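# Unstack one tumbler and stand it upright nearby

## Task

Remove one of the four loose tumblers from the stack and place it upright (open end up) on the table, at least one tumbler-width away from the stack, while the remaining three stay stacked open end down in their original spot. The result must hold on its own without the robot supporting anything; finally release the tumbler and move the hands away.

## Robot and tools

ROBOT. Two arms, left_arm and right_arm, each ending in an identical five-finger right hand, so hand axes and numbers mean the same on both. Each arm has a wrist force-torque sensor and a wrist camera.

FRAMES. Poses in results use one shared scene frame: origin on the table top midway between the arms, +z up, +x out over the table, left_arm on the +y side. Each hand has a hand point 0.05 m in front of the palm, where index pad and thumb tip meet in a pinch. Its +z runs along straight fingers (which extend 0.06 to 0.07 m past it), +y comes out of the palm, +x crosses the palm toward the little finger. A wrist bracket on the little-finger side sticks out 0.03 m beyond the point along +y and 0.11 m across the palm; it can collide.

ROW FORMAT. Every motion uses a row of 28 numbers, each in [-1, 1], always covering both arms: left_arm dx, dy, dz, rx, ry, rz, then left_gripper little, ring, middle, index, thumb_bend, thumb_turn, force_limit, speed, then the same 14 for right_arm and right_gripper. dx..rz are an offset, not a pose: a target displacement in the hand point's own axes, measured from that hand point's pose in the most recent result showing it (before any such result in the scene, or for later calls within one reply, from where the robot is when the action begins). Scale: 1.0 equals 0.6 m of travel or 180 degrees; rx, ry, rz form one rotation vector. All-zero offsets pull the arm back to that reference pose; they are not a pause. Each control step the command is clipped to within 100 mm and 16 degrees of the measured pose, and arm motion trails commands by about 0.17 s.

HAND NUMBERS are absolute targets, not offsets. little, ring, middle, index: +1 straight, -1 curled into the palm. thumb_bend: +1 straight, -1 fully bent. thumb_turn: +1 beside the palm, -1 across in front of it. Pinch is roughly index -0.22, thumb_bend -0.75, thumb_turn -0.57. force_limit maps -1..+1 linearly to about 0..10 N fingertip force (0..15 N for thumb motors) at which a closing motor halts; opening ignores it. speed maps -1..+1 to near zero..full (full travel 0.6 s). For a soft grip close at speed -0.9 or below. A wrap grip with thumb turned fully in front holds objects 0.035 to 0.08 m across, lying across the palm. Turn the thumb before reaching the object. A motor only starts when its target changes by 0.01 or more; to leave a hand unchanged resend its last eight numbers (before any, its hand_measured six values plus hand_force_limit and hand_speed).

TOOLS.
execute_actions: {"actions": [...], "pictures": bool}. Empty list returns the state only. One action {"rows": [[28 numbers]...], "steps": n} with up to 15 rows and steps 1 to 15 (default 15), each step 1/30 s; the final row repeats if rows run short. Or one wait {"steps": n} up to 300, counted from the previous result.
move: "target" is one 28-number row (offsets as above). Each hand point follows a straight path there, all paths finishing together, 0.5 to 10 s long. "speed" in m/s, 0.002 to 0.5 (default 0.25; turning up to twice that in rad/s). Optional "stop_force" in N, 13 to 80, shared by both arms: an arm halts when its wrist reads that much extra push against its motion, then backs up two steps and holds. Use it only with slow, non-rotating approaches, not right after scene start (needs 0.2 s), and omit it when lifting off something the hand presses on. Paths do not avoid obstacles or the other arm.
wait: "seconds" 0 to 10, sends nothing new.
zoom_image: "camera" (cam_head_left, cam_head_right, cam_high, cam_left_wrist, cam_right_wrist) and "region" [x0, y0, x1, y1] in pixels, at most 504 by 504.
show_instructions: shows the reference pages.
finished_scene: "scene" number; ends and grades it irreversibly.

RESULTS. The state line gives each hand point's end_effector_position (m), end_effector_quat_wxyz and velocities; printed positions drift at long reach. Wrist force and Wrist torque are in the end effector's axes, noisy (offset up to about 5.5 N), saturating near 100 N. hand_measured, hand_stopped_by (moving, target, force, stalled, fault) and hand_load_n list six values in motor order; loads near 0 mean the grip is lost. A move adds a move: line ending done, off_target, moving, held, contact or fault, plus limits such as paced or held. "pose unreachable" and HELD mean the clearance check altered or blocked a command. "Hand target" shows where the controller is driving each hand point. Cameras: cam_head_left and cam_head_right and cam_high are 672x504, wrist cameras 504x504.

CAUTIONS. Arms are stiff: pressing even slightly past a firm contact can trigger a fault, which halts that arm 10 s (joint torque at its limit, or 150 N external force). Keep arms from striking or squeezing each other, any part included. Do not push anything off the table, do not drop or slam the tumbler, avoid disturbing the three remaining stacked tumblers, and avoid holding loads long, since motors overheat (warning at 70 °C, brake at 85 °C). Loose objects may occasionally get nudged by outside pushes.

Each tool is called after "Emit:" as name(argument=value, ...), one argument or row to a line, values as JSON.

Reference images:

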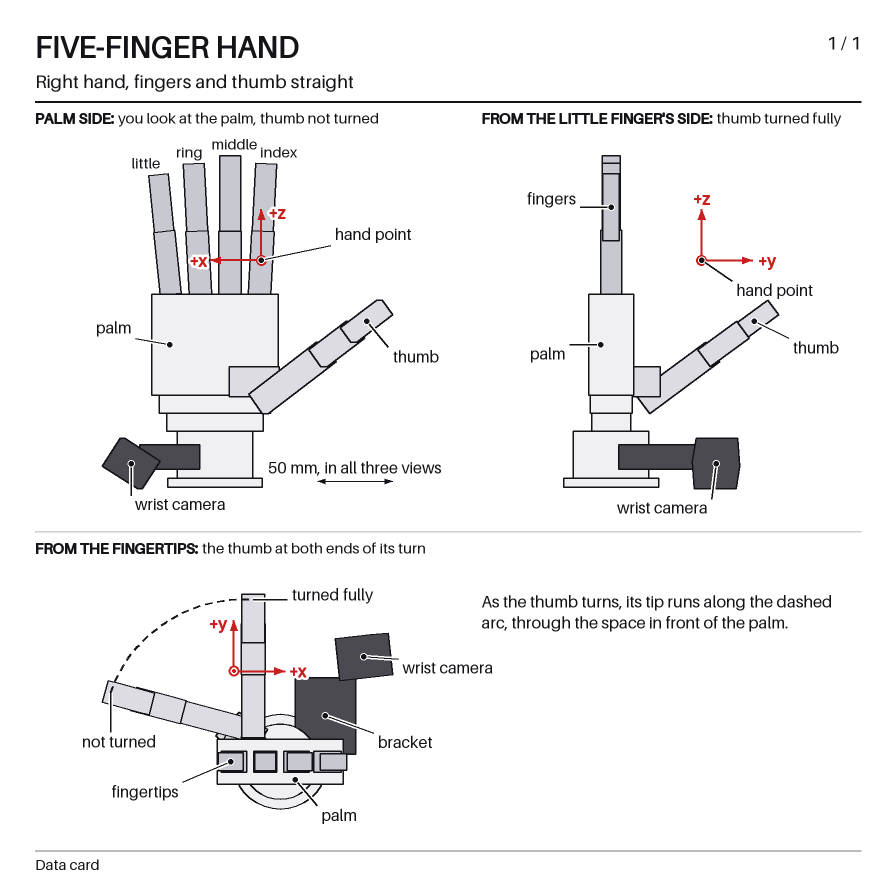

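## Session

Emit:
execute_actions(
  actions=[],
)

Scene clock: 0.00 s of 6600.00 s.
left_arm: end_effector_position=(+0.1360, +1.1482, +0.6160) hand_measured=(+1.000, +1.000, +1.000, +1.000, +1.000, +1.000) hand_load_n=(+0.0, +0.0, +0.0, +0.0, +0.0, +0.0) hand_stopped_by=(target, target, target, target, target, target) hand_force_limit=0.00 hand_speed=-0.80 end_effector_quat_wxyz=(+0.068, -0.559, +0.826, +0.024) end_effector_velocity=(+0.001, +0.000, -0.001) end_effector_angular_velocity=(-0.001, +0.002, -0.002) | right_arm: end_effector_position=(+0.2627, -1.0576, +0.6812) hand_measured=(+1.000, +1.000, +1.000, +1.000, +1.000, +1.000) hand_load_n=(+0.0, +0.0, +0.0, +0.0, +0.0, +0.0) hand_stopped_by=(target, target, target, target, target, target) hand_force_limit=0.00 hand_speed=-0.80 end_effector_quat_wxyz=(+0.055, +0.714, +0.698, +0.012) end_effector_velocity=(-0.000, -0.000, +0.000) end_effector_angular_velocity=(-0.001, -0.000, -0.002)
Joint positions: left_arm=[ 1.168 -1.62   1.439  1.608  1.588 -1.711] | right_arm=[-1.913 -1.61   1.341  1.793  1.468 -1.71 ]
Joint velocities: left_arm=[-0.002  0.001  0.001 -0.    -0.001  0.   ] | right_arm=[-0.     0.    -0.001 -0.    -0.     0.002]
Motor temperatures (°C, as the motors report them): left_arm=[24 23 22 31 30 29] | right_arm=[24 24 23 26 27 33]
Wrist force (N, on the end effector, along its own x y z axes, offset not removed): no reading
Wrist torque (N m, same axes, about the end effector's origin, offset not removed): no reading
Hand target (left_arm): +0.136, +1.148, +0.616; +0.068, -0.559, +0.826, +0.024
Hand target (right_arm): +0.263, -1.058, +0.681; +0.055, +0.714, +0.698, +0.012

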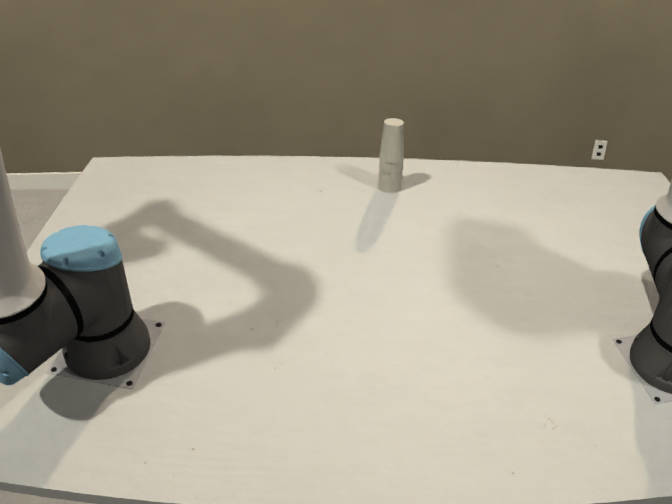

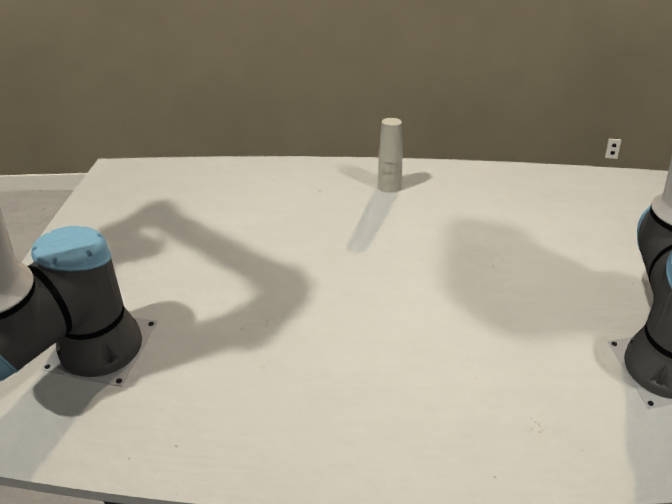

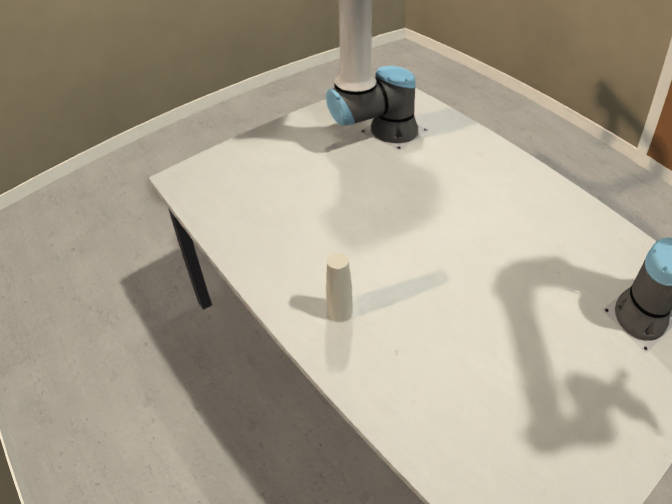

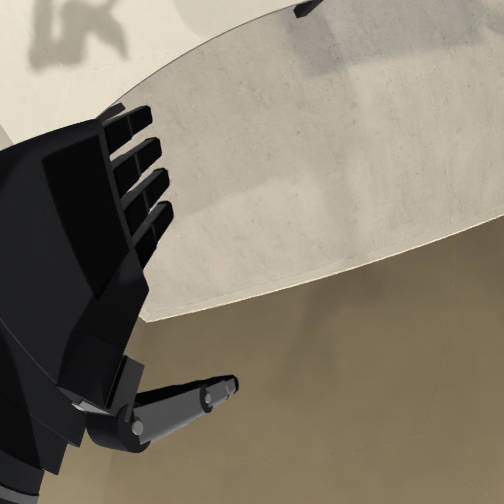

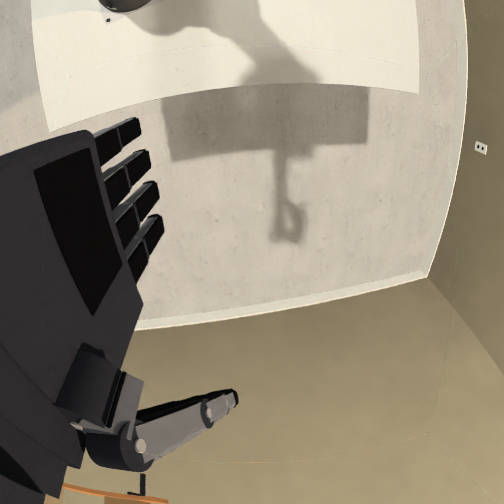

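Emit:
move(
  target=[0,0,0,0,0,0,1,1,1,1,1,1,0,-0.8,0.9,0.45,0.45,-0.385,-0.385,-0.385,1,1,1,1,1,-1,0.5,0.5],
  speed=0.4,
)

Scene clock: 13.17 s of 6600.00 s.
left_arm: end_effector_position=(+0.1360, +1.1482, +0.6159) hand_measured=(+1.000, +1.000, +1.000, +1.000, +1.000, +1.000) hand_load_n=(+0.0, +0.0, +0.0, +0.0, +0.0, +0.0) hand_stopped_by=(target, target, target, target, target, target) hand_force_limit=0.00 hand_speed=-0.80 end_effector_quat_wxyz=(+0.068, -0.559, +0.826, +0.024) end_effector_velocity=(+0.001, -0.000, +0.000) end_effector_angular_velocity=(+0.000, -0.001, -0.002) | right_arm: end_effector_position=(+0.5140, -0.6132, +0.4452) hand_measured=(+1.000, +1.000, +1.000, +1.000, +1.000, -1.000) hand_load_n=(+0.0, +0.0, +0.0, +0.0, +0.0, +0.0) hand_stopped_by=(target, target, target, target, target, target) hand_force_limit=0.50 hand_speed=0.50 end_effector_quat_wxyz=(+0.641, +0.101, +0.761, -0.002) end_effector_velocity=(+0.000, +0.000, +0.000) end_effector_angular_velocity=(-0.000, -0.000, +0.000)
Joint positions: left_arm=[ 1.168 -1.62   1.439  1.608  1.588 -1.711] | right_arm=[-2.046 -2.332  2.783  1.853  0.244 -3.76 ]
Joint velocities: left_arm=[-0.001 -0.    -0.    -0.     0.001  0.001] | right_arm=[ 0.    -0.     0.     0.    -0.001 -0.   ]
Motor temperatures (°C, as the motors report them): left_arm=[24 23 22 31 30 29] | right_arm=[24 24 23 26 27 33]
Wrist force (N, on the end effector, along its own x y z axes, offset not removed): left_arm=[1.5 -2.4 -1.0] | right_arm=[5.4 -1.3 -3.5]
Wrist torque (N m, same axes, about the end effector's origin, offset not removed): left_arm=[-0.04 -0.18 0.10] | right_arm=[0.11 -0.64 -0.08]
Hand target (left_arm): +0.136, +1.148, +0.616; +0.068, -0.559, +0.826, +0.024
Hand target (right_arm): +0.514, -0.613, +0.445; +0.641, +0.101, +0.761, -0.002
Off the commanded pose (left_arm): 0.000 m, 0 deg.
Off the commanded pose (right_arm): 0.100 m, 20 deg; position and orientation clipped at the last step of the last action.
After step 90, 7.17 s passed at rest.
move: held (right_arm); limits=paced,held; held on 15 of 90 steps (right_arm), including the last (right_arm)
pose unreachable (right arm): on one or more control steps of this call this arm could not follow its commanded pose, so it was not sent that pose on those steps. On the call's last step it was still not sent that pose. It may still have moved: this result reports where it is.
cause: the commanded pose would bring two parts of the arm too close to each other (joints 2 (shoulder lift) and 3 (elbow) lie between them).
camera_calibration (this result's frames):
cam_left_wrist: T_world_to_cam=[[-0.894898, 0.443092, -0.0531703, -0.352765], [0.28949, 0.667049, 0.68647, -1.2348], [0.339636, 0.598928, -0.725212, -0.152828], [0, 0, 0, 1]] pos_world=[0.0936791, 1.07151, 0.718063]
cam_right_wrist: T_world_to_cam=[[0.128565, 0.970149, 0.205627, 0.425709], [-0.395422, -0.140003, 0.907767, -0.288771], [0.909457, -0.198016, 0.365618, -0.615705], [0, 0, 0, 1]] pos_world=[0.39104, -0.575349, 0.399712]

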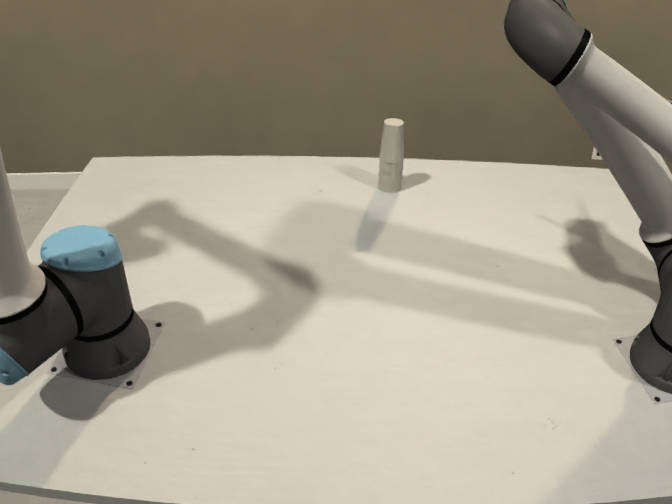

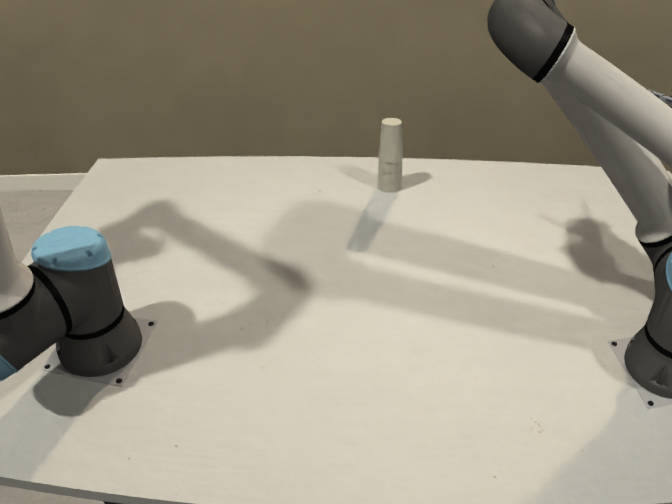

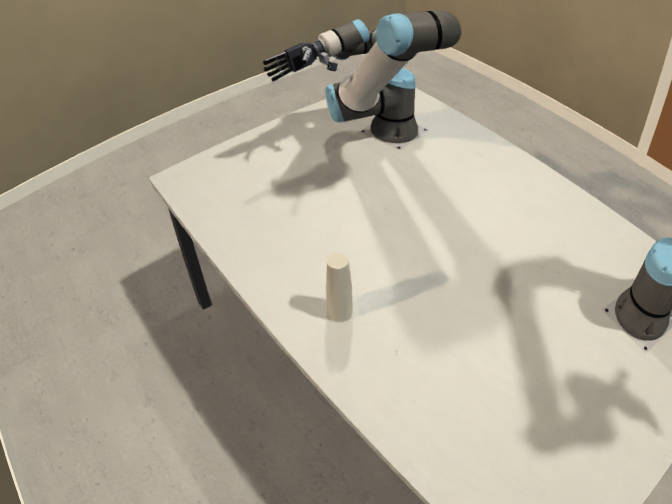

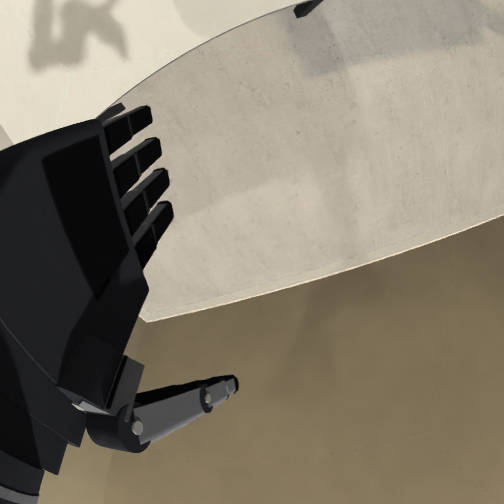

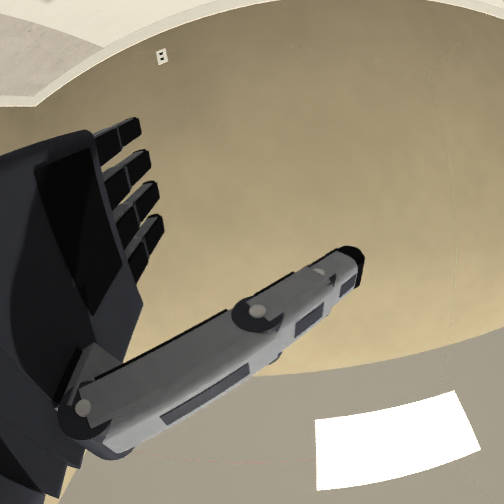

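Emit:
move(
  target=[0,0,0,0,0,0,1,1,1,1,1,1,0,-0.8,0.3,0.58,0.1,-0.3,-0.06,0,1,1,1,1,1,-1,0.5,0.5],
  speed=0.3,
)

Scene clock: 19.80 s of 6600.00 s.
left_arm: end_effector_position=(+0.1360, +1.1482, +0.6159) hand_measured=(+1.000, +1.000, +1.000, +1.000, +1.000, +1.000) hand_load_n=(+0.0, +0.0, +0.0, +0.0, +0.0, +0.0) hand_stopped_by=(target, target, target, target, target, target) hand_force_limit=0.00 hand_speed=-0.80 end_effector_quat_wxyz=(+0.068, -0.559, +0.826, +0.024) end_effector_velocity=(-0.000, +0.000, -0.000) end_effector_angular_velocity=(-0.001, -0.001, +0.000) | right_arm: end_effector_position=(+0.5148, -0.6055, +0.4421) hand_measured=(+1.000, +1.000, +1.000, +1.000, +1.000, -1.000) hand_load_n=(+0.0, +0.0, +0.0, +0.0, +0.0, +0.0) hand_stopped_by=(target, target, target, target, target, target) hand_force_limit=0.50 hand_speed=0.50 end_effector_quat_wxyz=(+0.643, +0.096, +0.760, +0.005) end_effector_velocity=(+0.000, -0.000, -0.000) end_effector_angular_velocity=(+0.004, -0.000, -0.001)
Joint positions: left_arm=[ 1.168 -1.62   1.439  1.608  1.588 -1.711] | right_arm=[-2.029 -2.327  2.794  1.85   0.239 -3.769]
Joint velocities: left_arm=[ 0.001  0.001 -0.     0.     0.001  0.001] | right_arm=[-0.     0.     0.001  0.     0.     0.003]
Motor temperatures (°C, as the motors report them): left_arm=[24 23 22 31 30 29] | right_arm=[24 24 23 26 27 33]
Wrist force (N, on the end effector, along its own x y z axes, offset not removed): left_arm=[-0.4 -3.5 -2.7] | right_arm=[6.4 -4.8 -1.6]
Wrist torque (N m, same axes, about the end effector's origin, offset not removed): left_arm=[-0.05 0.03 -0.05] | right_arm=[-0.34 -0.45 -0.08]
Hand target (left_arm): +0.136, +1.148, +0.616; +0.068, -0.559, +0.826, +0.024
Hand target (right_arm): +0.515, -0.606, +0.442; +0.643, +0.096, +0.760, +0.005
Off the commanded pose (left_arm): 0.000 m, 0 deg.
Off the commanded pose (right_arm): 0.388 m, 54 deg; position and orientation clipped at the last step of the last action.
After step 90, 1.70 s passed at rest.
move: held (right_arm); limits=paced,held; held on 46 of 58 steps (right_arm), including the last (right_arm)
pose unreachable (right arm): on one or more control steps of this call this arm could not follow its commanded pose, so it was not sent that pose on those steps. On the call's last step it was still not sent that pose. It may still have moved: this result reports where it is.
cause: the commanded pose would bring two parts of the arm too close to each other (joints 2 (shoulder lift) and 3 (elbow) lie between them).
camera_calibration (this result's frames):
cam_right_wrist: T_world_to_cam=[[0.112406, 0.971431, 0.209014, 0.426395], [-0.398923, -0.148534, 0.904874, -0.286673], [0.910069, -0.185094, 0.37083, -0.608587], [0, 0, 0, 1]] pos_world=[0.391565, -0.56944, 0.395963]

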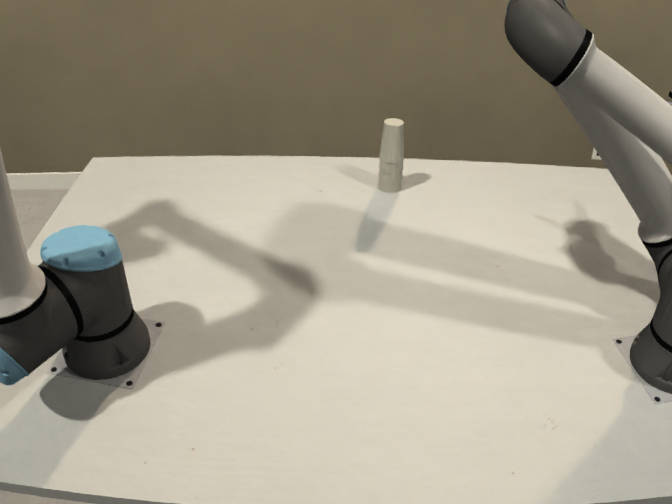

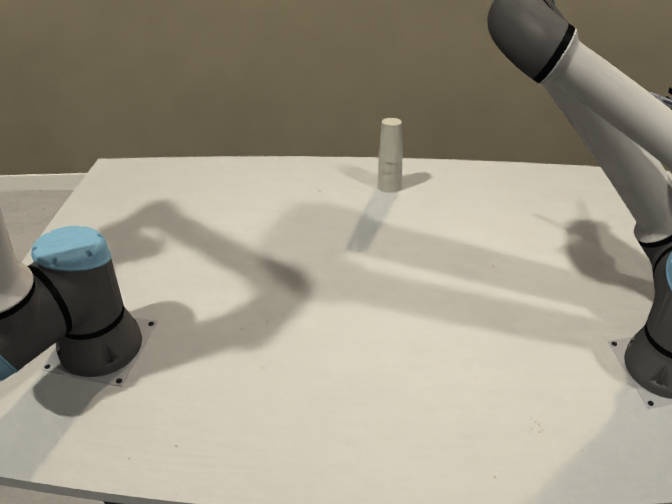

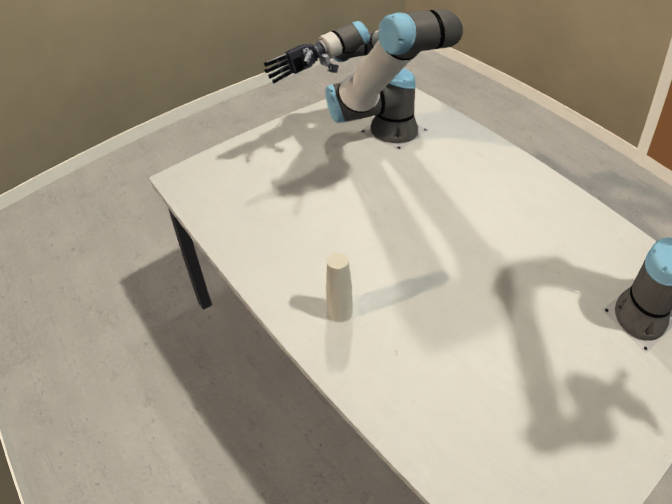

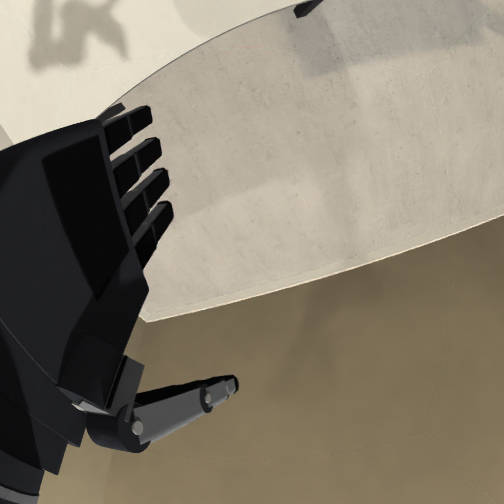

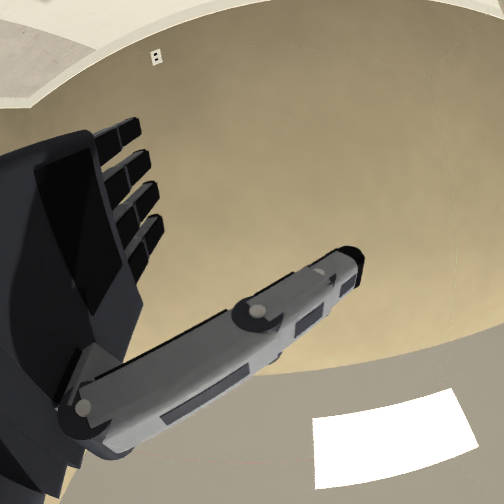

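Extend first along +x (local z), no turn.

Emit:
move(
  target=[0,0,0,0,0,0,1,1,1,1,1,1,0,-0.8,0,0.1,0.4,0,0,0,1,1,1,1,1,-1,0.5,0.5],
)

Emit:
move(
  target=[0,0,0,0,0,0,1,1,1,1,1,1,0,-0.8,0.2,0.4,-0.2,-0.3,-0.06,0,1,1,1,1,1,-1,0.5,0.5],
)

Scene clock: 38.23 s of 6600.00 s.
left_arm: end_effector_position=(+0.1360, +1.1482, +0.6159) hand_measured=(+1.000, +1.000, +1.000, +1.000, +1.000, +1.000) hand_load_n=(+0.0, +0.0, +0.0, +0.0, +0.0, +0.0) hand_stopped_by=(target, target, target, target, target, target) hand_force_limit=0.00 hand_speed=-0.80 end_effector_quat_wxyz=(+0.068, -0.559, +0.826, +0.024) end_effector_velocity=(-0.001, +0.000, -0.000) end_effector_angular_velocity=(+0.001, +0.000, +0.002) | right_arm: end_effector_position=(+0.6270, -0.5634, +0.4030) hand_measured=(+1.000, +1.000, +1.000, +1.000, +1.000, -1.000) hand_load_n=(+0.0, +0.0, +0.0, +0.0, +0.0, +0.0) hand_stopped_by=(target, target, target, target, target, target) hand_force_limit=0.50 hand_speed=0.50 end_effector_quat_wxyz=(+0.582, +0.231, +0.764, -0.152) end_effector_velocity=(-0.000, +0.000, +0.000) end_effector_angular_velocity=(-0.001, -0.001, +0.000)
Joint positions: left_arm=[ 1.168 -1.62   1.439  1.608  1.588 -1.711] | right_arm=[-2.392 -3.341  2.687  2.545  0.294 -3.436]
Joint velocities: left_arm=[ 0.001  0.    -0.    -0.001 -0.001 -0.001] | right_arm=[ 0.    -0.     0.    -0.    -0.001 -0.   ]
Motor temperatures (°C, as the motors report them): left_arm=[24 23 22 31 30 29] | right_arm=[24 24 23 26 27 33]
Wrist force (N, on the end effector, along its own x y z axes, offset not removed): left_arm=[-0.6 -1.3 -1.2] | right_arm=[3.2 -2.3 0.8]
Wrist torque (N m, same axes, about the end effector's origin, offset not removed): left_arm=[0.13 0.06 -0.02] | right_arm=[-0.06 -0.43 -0.09]
Hand target (left_arm): +0.136, +1.148, +0.616; +0.068, -0.559, +0.826, +0.024
Hand target (right_arm): +0.627, -0.563, +0.403; +0.582, +0.231, +0.764, -0.152
Off the commanded pose (left_arm): 0.000 m, 0 deg.
Off the commanded pose (right_arm): 0.131 m, 25 deg.
FORCE FAULT: contact force on the right arm reached its limit, and that arm stopped for 10 seconds. The contact can be on any part of that arm, not only on its tool. That arm's remaining commands of this call were not run. That arm holds still and accepts commands again. Move the arm away from the contact; if what it grips holds it there, let go first. Pushing or pulling that hard again can fault the arm again.
move: fault (right_arm); limits=paced
camera_calibration (this result's frames):
cam_left_wrist: T_world_to_cam=[[-0.894898, 0.443092, -0.0531702, -0.352765], [0.28949, 0.667049, 0.68647, -1.2348], [0.339636, 0.598928, -0.725212, -0.152828], [0, 0, 0, 1]] pos_world=[0.093679, 1.07151, 0.718063]
cam_right_wrist: T_world_to_cam=[[0.512599, 0.85022, 0.119868, 0.0977018], [-0.298275, 0.0454158, 0.953399, -0.173666], [0.805155, -0.524465, 0.27688, -0.775913], [0, 0, 0, 1]] pos_world=[0.522848, -0.482121, 0.368696]

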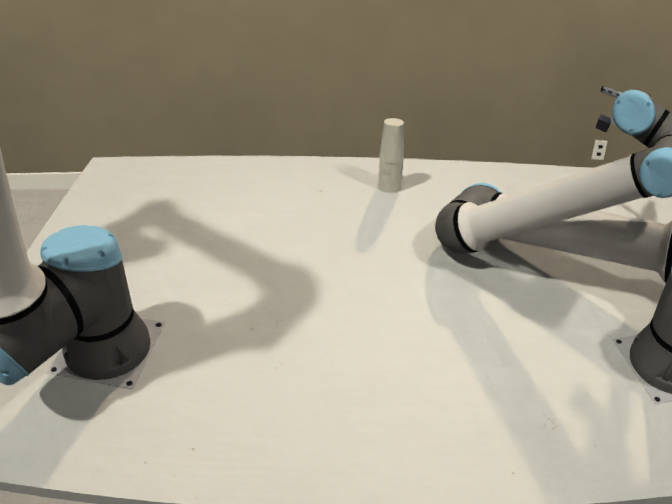

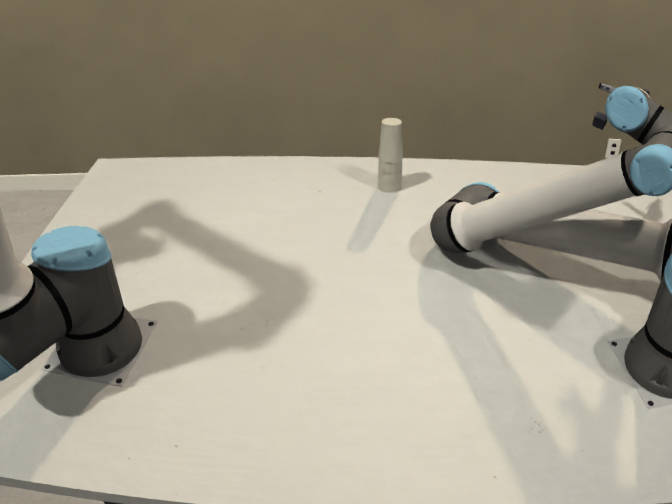

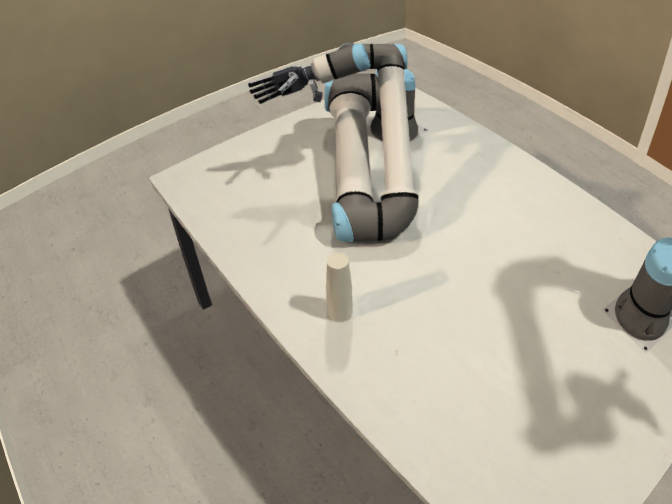

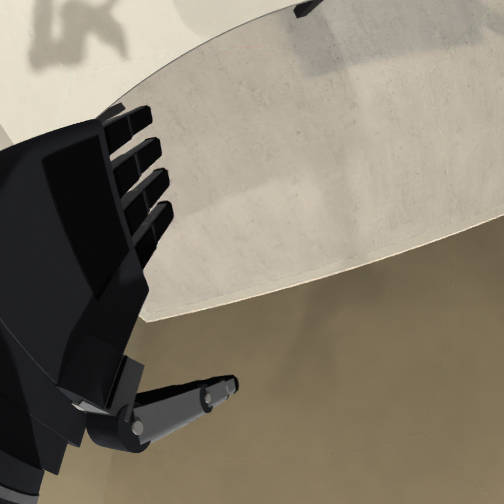

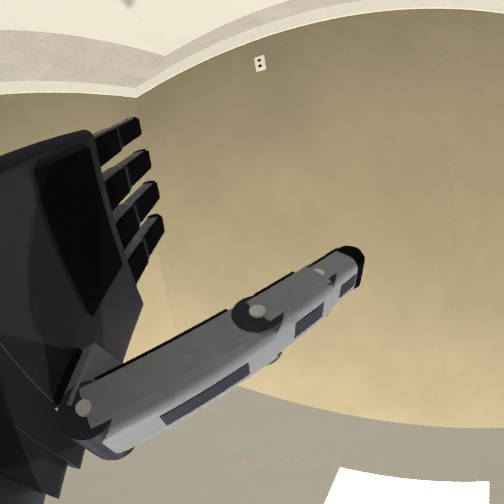

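not run: a fault stop came before this call.

Emit:
move(
  target=[0.78,-0.96,0.26,0,0,0,1,1,1,1,1,-1,0.5,0.5,0,0,0,0,0,0,1,1,1,1,1,-1,0.5,0.5],
  speed=0.3,
)

Scene clock: 45.90 s of 6600.00 s.
left_arm: end_effector_position=(+0.5113, +0.5195, +0.4171) hand_measured=(+1.000, +1.000, +1.000, +1.000, +1.000, -1.000) hand_load_n=(+0.0, +0.0, +0.0, +0.0, +0.0, +0.0) hand_stopped_by=(target, target, target, target, target, target) hand_force_limit=0.50 hand_speed=0.50 end_effector_quat_wxyz=(+0.068, -0.559, +0.826, +0.024) end_effector_velocity=(+0.002, -0.002, -0.000) end_effector_angular_velocity=(+0.001, -0.001, -0.000) | right_arm: end_effector_position=(+0.6270, -0.5634, +0.4030) hand_measured=(+1.000, +1.000, +1.000, +1.000, +1.000, -1.000) hand_load_n=(+0.0, +0.0, +0.0, +0.0, +0.0, +0.0) hand_stopped_by=(target, target, target, target, target, target) hand_force_limit=0.50 hand_speed=0.50 end_effector_quat_wxyz=(+0.582, +0.231, +0.764, -0.152) end_effector_velocity=(+0.000, +0.000, -0.000) end_effector_angular_velocity=(+0.001, -0.000, +0.000)
Joint positions: left_arm=[-0.665 -1.58   1.785  1.387  1.429 -3.545] | right_arm=[-2.392 -3.341  2.687  2.545  0.294 -3.436]
Joint velocities: left_arm=[-0.001  0.004 -0.003 -0.001 -0.002 -0.   ] | right_arm=[ 0.001 -0.    -0.    -0.     0.001  0.001]
Motor temperatures (°C, as the motors report them): left_arm=[24 23 22 31 30 29] | right_arm=[24 24 23 26 27 33]
Wrist force (N, on the end effector, along its own x y z axes, offset not removed): left_arm=[-2.0 0.0 -1.4] | right_arm=[-0.3 -4.2 0.0]
Wrist torque (N m, same axes, about the end effector's origin, offset not removed): left_arm=[0.40 0.23 0.00] | right_arm=[-0.29 0.11 -0.42]
Hand target (left_arm): +0.511, +0.519, +0.417; +0.068, -0.559, +0.826, +0.024
Hand target (right_arm): +0.627, -0.563, +0.403; +0.582, +0.231, +0.764, -0.152
Off the commanded pose (left_arm): 0.001 m, 0 deg.
Off the commanded pose (right_arm): 0.000 m, 0 deg.
After step 90, 1.47 s passed at rest.
move: done
camera_calibration (this result's frames):
cam_left_wrist: T_world_to_cam=[[-0.895008, 0.442955, -0.0524556, 0.250883], [0.290142, 0.667457, 0.685798, -0.7878], [0.33879, 0.598575, -0.725899, -0.0470335], [0, 0, 0, 1]] pos_world=[0.46905, 0.442846, 0.51929]
cam_right_wrist: T_world_to_cam=[[0.5126, 0.85022, 0.119868, 0.0977017], [-0.298275, 0.0454158, 0.953399, -0.173666], [0.805154, -0.524466, 0.276879, -0.775914], [0, 0, 0, 1]] pos_world=[0.522848, -0.482121, 0.368696]

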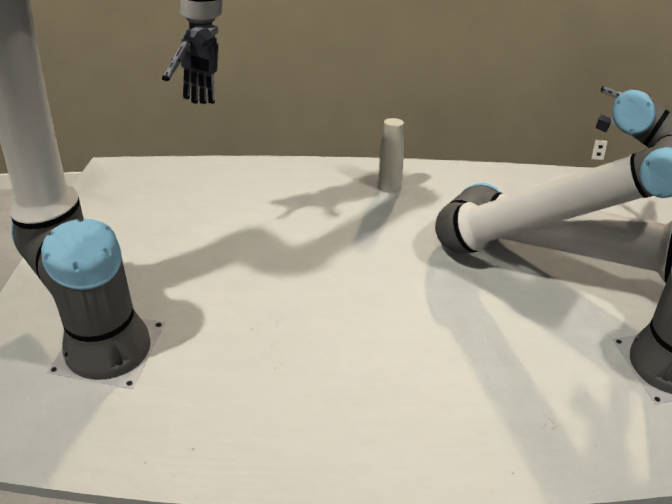

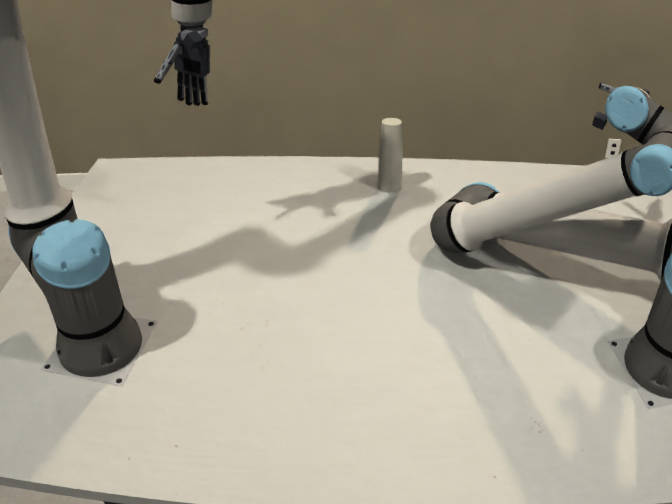

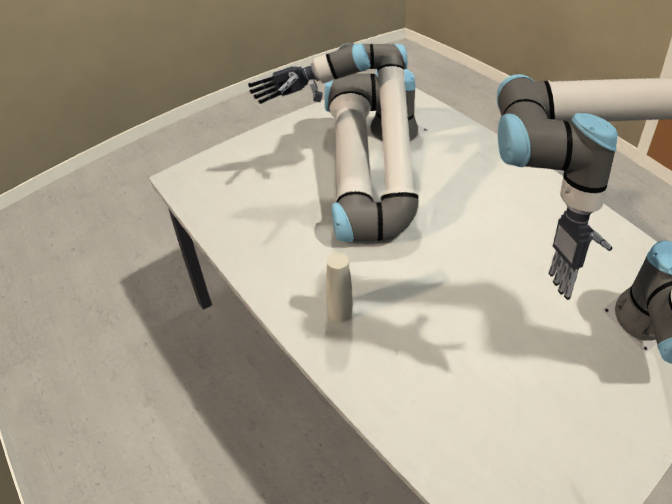

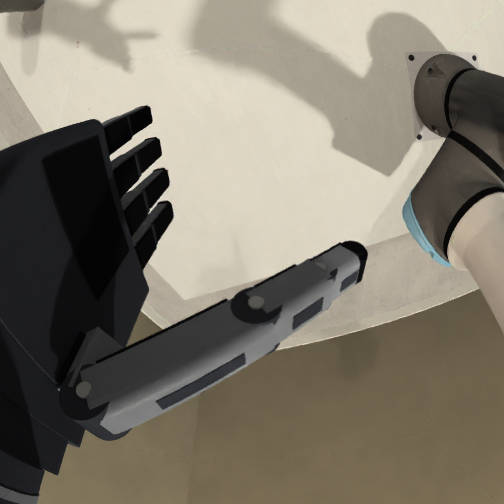

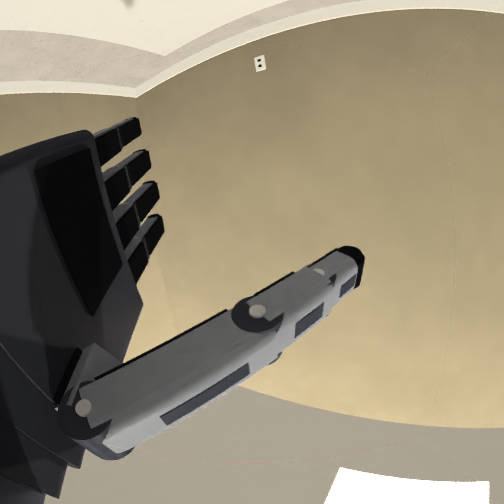

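Emit:
move(
  target=[0,0,0,0,0,0.97,1,1,1,1,1,-1,0.5,0.5,0,0,0,0,0,0,1,1,1,1,1,-1,0.5,0.5],
  speed=0.4,
)

Emit:
move(
  target=[0,0,0,0,-0.54,0,1,1,1,1,1,-1,0.5,0.5,0,0,0,0,0,0,1,1,1,1,1,-1,0.5,0.5],
  speed=0.3,
)

Scene clock: 58.70 s of 6600.00 s.
left_arm: end_effector_position=(+0.5112, +0.5195, +0.4172) hand_measured=(+1.000, +1.000, +1.000, +1.000, +1.000, -1.000) hand_load_n=(+0.0, +0.0, +0.0, +0.0, +0.0, +0.0) hand_stopped_by=(target, target, target, target, target, target) hand_force_limit=0.50 hand_speed=0.50 end_effector_quat_wxyz=(-0.021, +0.799, +0.597, +0.069) end_effector_velocity=(+0.001, -0.001, -0.000) end_effector_angular_velocity=(-0.002, +0.005, -0.012) | right_arm: end_effector_position=(+0.6270, -0.5634, +0.4030) hand_measured=(+1.000, +1.000, +1.000, +1.000, +1.000, -1.000) hand_load_n=(+0.0, +0.0, +0.0, +0.0, +0.0, +0.0) hand_stopped_by=(target, target, target, target, target, target) hand_force_limit=0.50 hand_speed=0.50 end_effector_quat_wxyz=(+0.582, +0.231, +0.764, -0.152) end_effector_velocity=(+0.000, +0.000, +0.000) end_effector_angular_velocity=(-0.001, -0.000, +0.000)
Joint positions: left_arm=[-0.656 -1.806  1.975  1.422  1.428 -0.49 ] | right_arm=[-2.392 -3.341  2.687  2.545  0.294 -3.436]
Joint velocities: left_arm=[ 0.006  0.004 -0.003 -0.001  0.004  0.018] | right_arm=[ 0.    -0.    -0.     0.    -0.001 -0.001]
Motor temperatures (°C, as the motors report them): left_arm=[24 23 22 31 30 29] | right_arm=[24 24 23 26 27 33]
Wrist force (N, on the end effector, along its own x y z axes, offset not removed): left_arm=[-0.8 -5.5 -4.6] | right_arm=[-0.5 -3.7 -1.7]
Wrist torque (N m, same axes, about the end effector's origin, offset not removed): left_arm=[-0.32 0.16 -0.28] | right_arm=[-0.28 0.36 -0.47]
Hand target (left_arm): +0.511, +0.519, +0.417; -0.021, +0.799, +0.597, +0.069
Hand target (right_arm): +0.627, -0.563, +0.403; +0.582, +0.231, +0.764, -0.152
Off the commanded pose (left_arm): 0.000 m, 0 deg.
Off the commanded pose (right_arm): 0.000 m, 0 deg.
After step 90, 5.33 s passed at rest.
move: done
camera_calibration (this result's frames):
cam_left_wrist: T_world_to_cam=[[0.936748, -0.349775, 0.0127185, -0.300941], [-0.316264, -0.830315, 0.458862, 0.394843], [-0.149938, -0.433861, -0.888416, 0.807046], [0, 0, 0, 1]] pos_world=[0.527787, 0.572728, 0.539642]
cam_right_wrist: T_world_to_cam=[[0.5126, 0.85022, 0.119868, 0.0977017], [-0.298275, 0.0454158, 0.953399, -0.173666], [0.805154, -0.524466, 0.27688, -0.775914], [0, 0, 0, 1]] pos_world=[0.522848, -0.482121, 0.368696]

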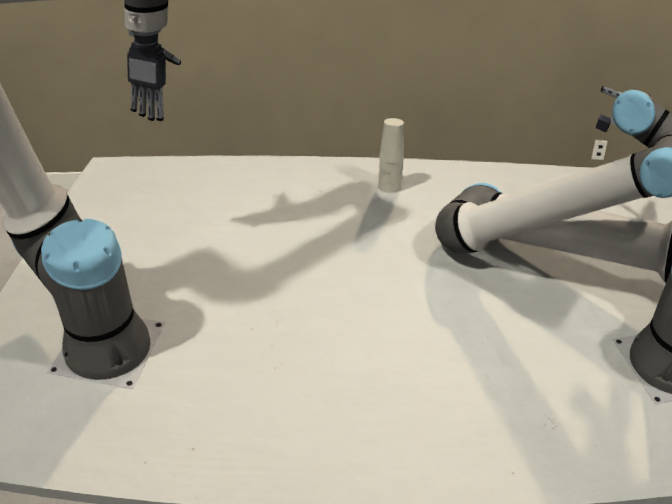

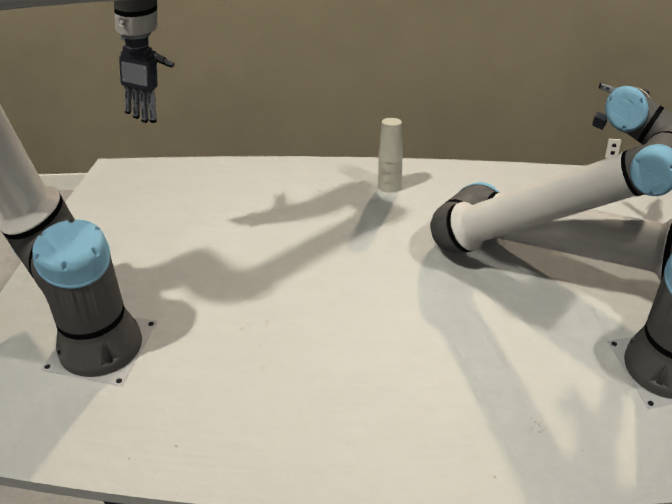

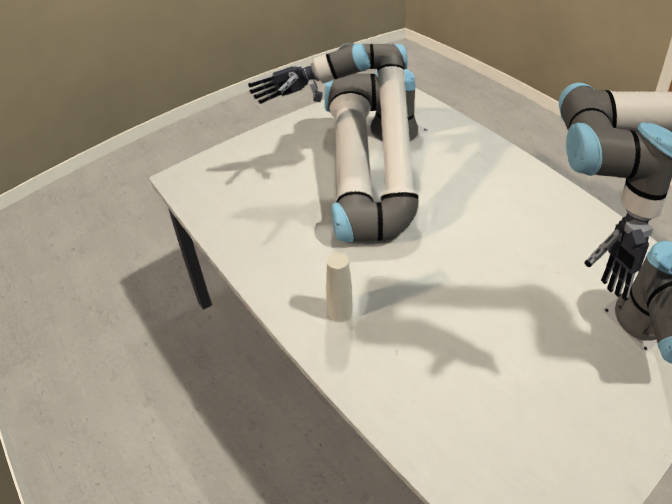

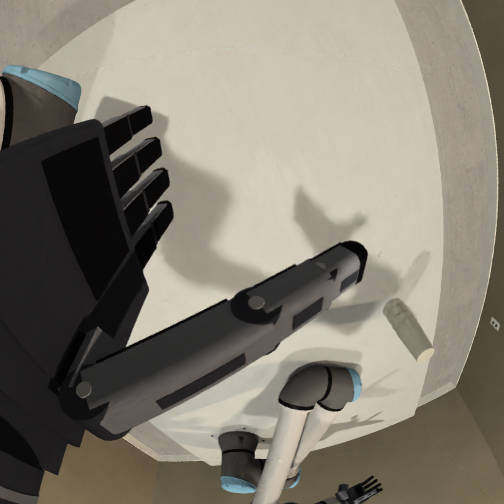

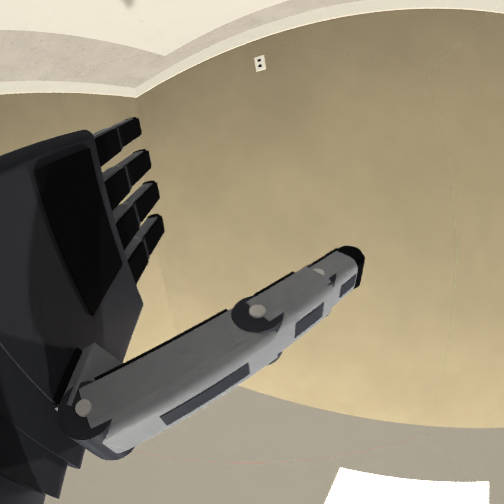

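Scene clock: 61.87 s of 6600.00 s.
left_arm: end_effector_position=(+0.5127, +0.5209, +0.4177) hand_measured=(+1.000, +1.000, +1.000, +1.000, +1.000, -1.000) hand_load_n=(+0.0, +0.0, +0.0, +0.0, +0.0, +0.0) hand_stopped_by=(target, target, target, target, target, target) hand_force_limit=0.50 hand_speed=0.50 end_effector_quat_wxyz=(+0.302, +0.710, +0.523, -0.362) end_effector_velocity=(-0.001, -0.000, -0.000) end_effector_angular_velocity=(-0.000, +0.000, -0.000) | right_arm: end_effector_position=(+0.6270, -0.5634, +0.4030) hand_measured=(+1.000, +1.000, +1.000, +1.000, +1.000, -1.000) hand_load_n=(+0.0, +0.0, +0.0, +0.0, +0.0, +0.0) hand_stopped_by=(target, target, target, target, target, target) hand_force_limit=0.50 hand_speed=0.50 end_effector_quat_wxyz=(+0.582, +0.231, +0.764, -0.152) end_effector_velocity=(+0.000, +0.000, -0.000) end_effector_angular_velocity=(-0.001, +0.001, -0.000)
Joint positions: left_arm=[ 0.055 -1.535  2.059  1.305  2.529  0.373] | right_arm=[-2.392 -3.341  2.687  2.545  0.294 -3.436]
Joint velocities: left_arm=[-0.    -0.001  0.002 -0.     0.     0.   ] | right_arm=[-0.    -0.    -0.     0.    -0.    -0.001]
Motor temperatures (°C, as the motors report them): left_arm=[24 23 22 31 30 29] | right_arm=[24 24 23 26 27 33]
Wrist force (N, on the end effector, along its own x y z axes, offset not removed): left_arm=[-2.7 -4.0 -0.5] | right_arm=[1.1 0.1 -3.3]
Wrist torque (N m, same axes, about the end effector's origin, offset not removed): left_arm=[-0.25 0.35 -0.32] | right_arm=[0.22 -0.09 -0.44]
Hand target (left_arm): +0.513, +0.521, +0.418; +0.302, +0.710, +0.523, -0.362
Hand target (right_arm): +0.627, -0.563, +0.403; +0.582, +0.231, +0.764, -0.152
Off the commanded pose (left_arm): 0.002 m, 33 deg; orientation clipped at the last step of the last action.
Off the commanded pose (right_arm): 0.000 m, 0 deg.
move: held (left_arm); limits=paced,held; held on 32 of 95 steps (left_arm), including the last (left_arm)
pose unreachable (left arm): on one or more control steps of this call this arm could not follow its commanded pose, so it was not sent that pose on those steps. On the call's last step it was still not sent that pose. It may still have moved: this result reports where it is.
cause: the commanded pose would bring two parts of the arm too close to each other (joints 4 (wrist 1) to 6 (wrist 3) lie between them).
camera_calibration (this result's frames):
cam_left_wrist: T_world_to_cam=[[0.939375, -0.329497, 0.0949015, -0.348082], [-0.0829314, 0.0502303, 0.995289, -0.406068], [-0.332712, -0.942819, 0.0198594, 0.787779], [0, 0, 0, 1]] pos_world=[0.555407, 0.648438, 0.421544]
cam_right_wrist: T_world_to_cam=[[0.5126, 0.85022, 0.119868, 0.0977017], [-0.298275, 0.0454156, 0.953399, -0.173666], [0.805154, -0.524466, 0.276879, -0.775913], [0, 0, 0, 1]] pos_world=[0.522848, -0.482121, 0.368696]

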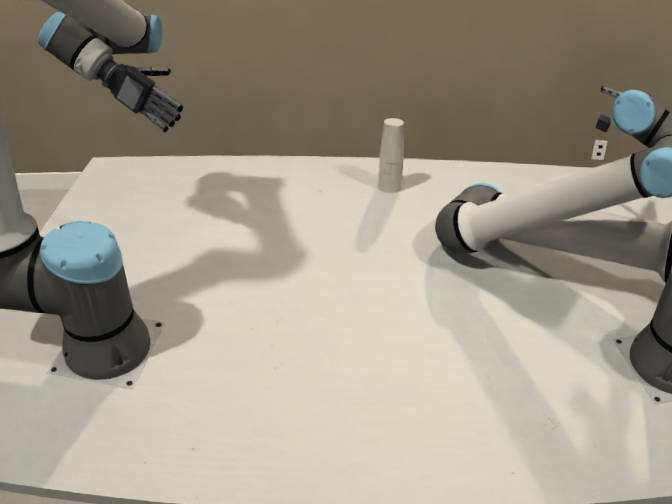

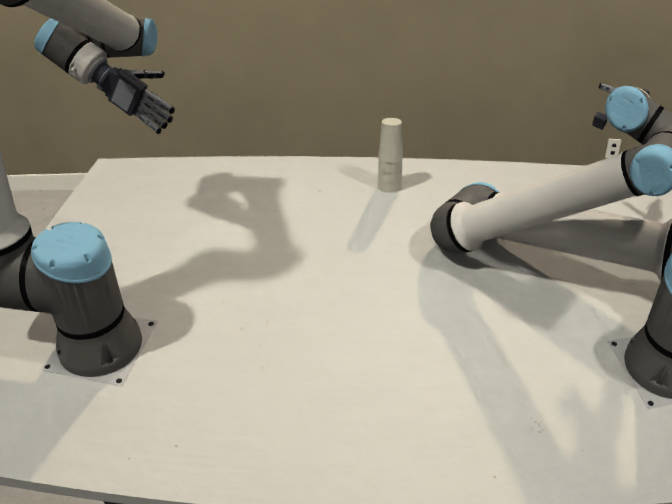

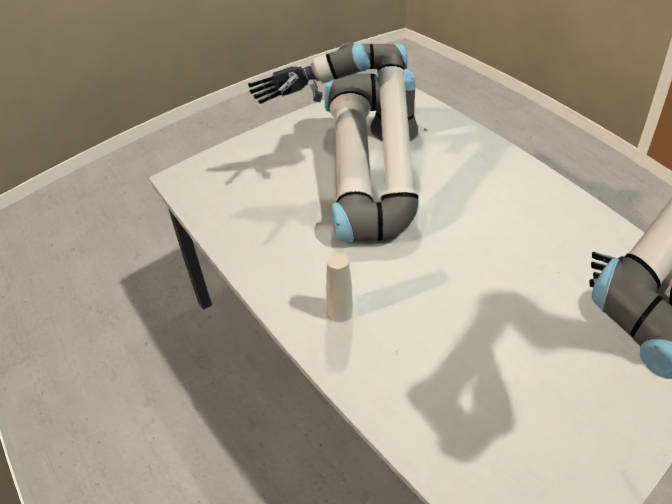

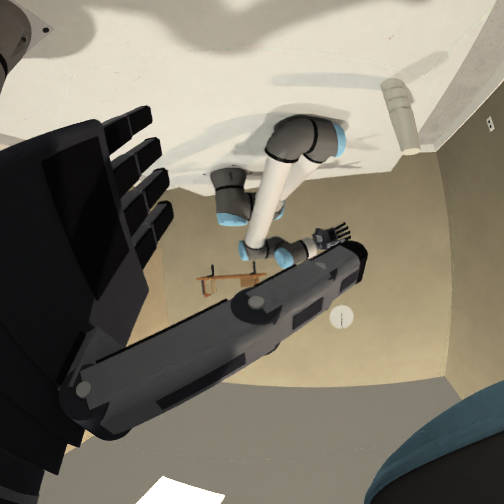

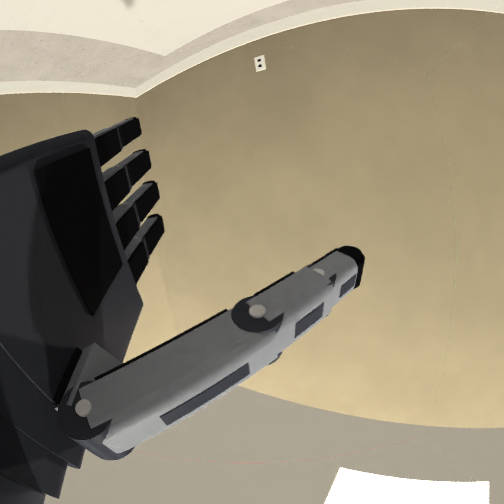

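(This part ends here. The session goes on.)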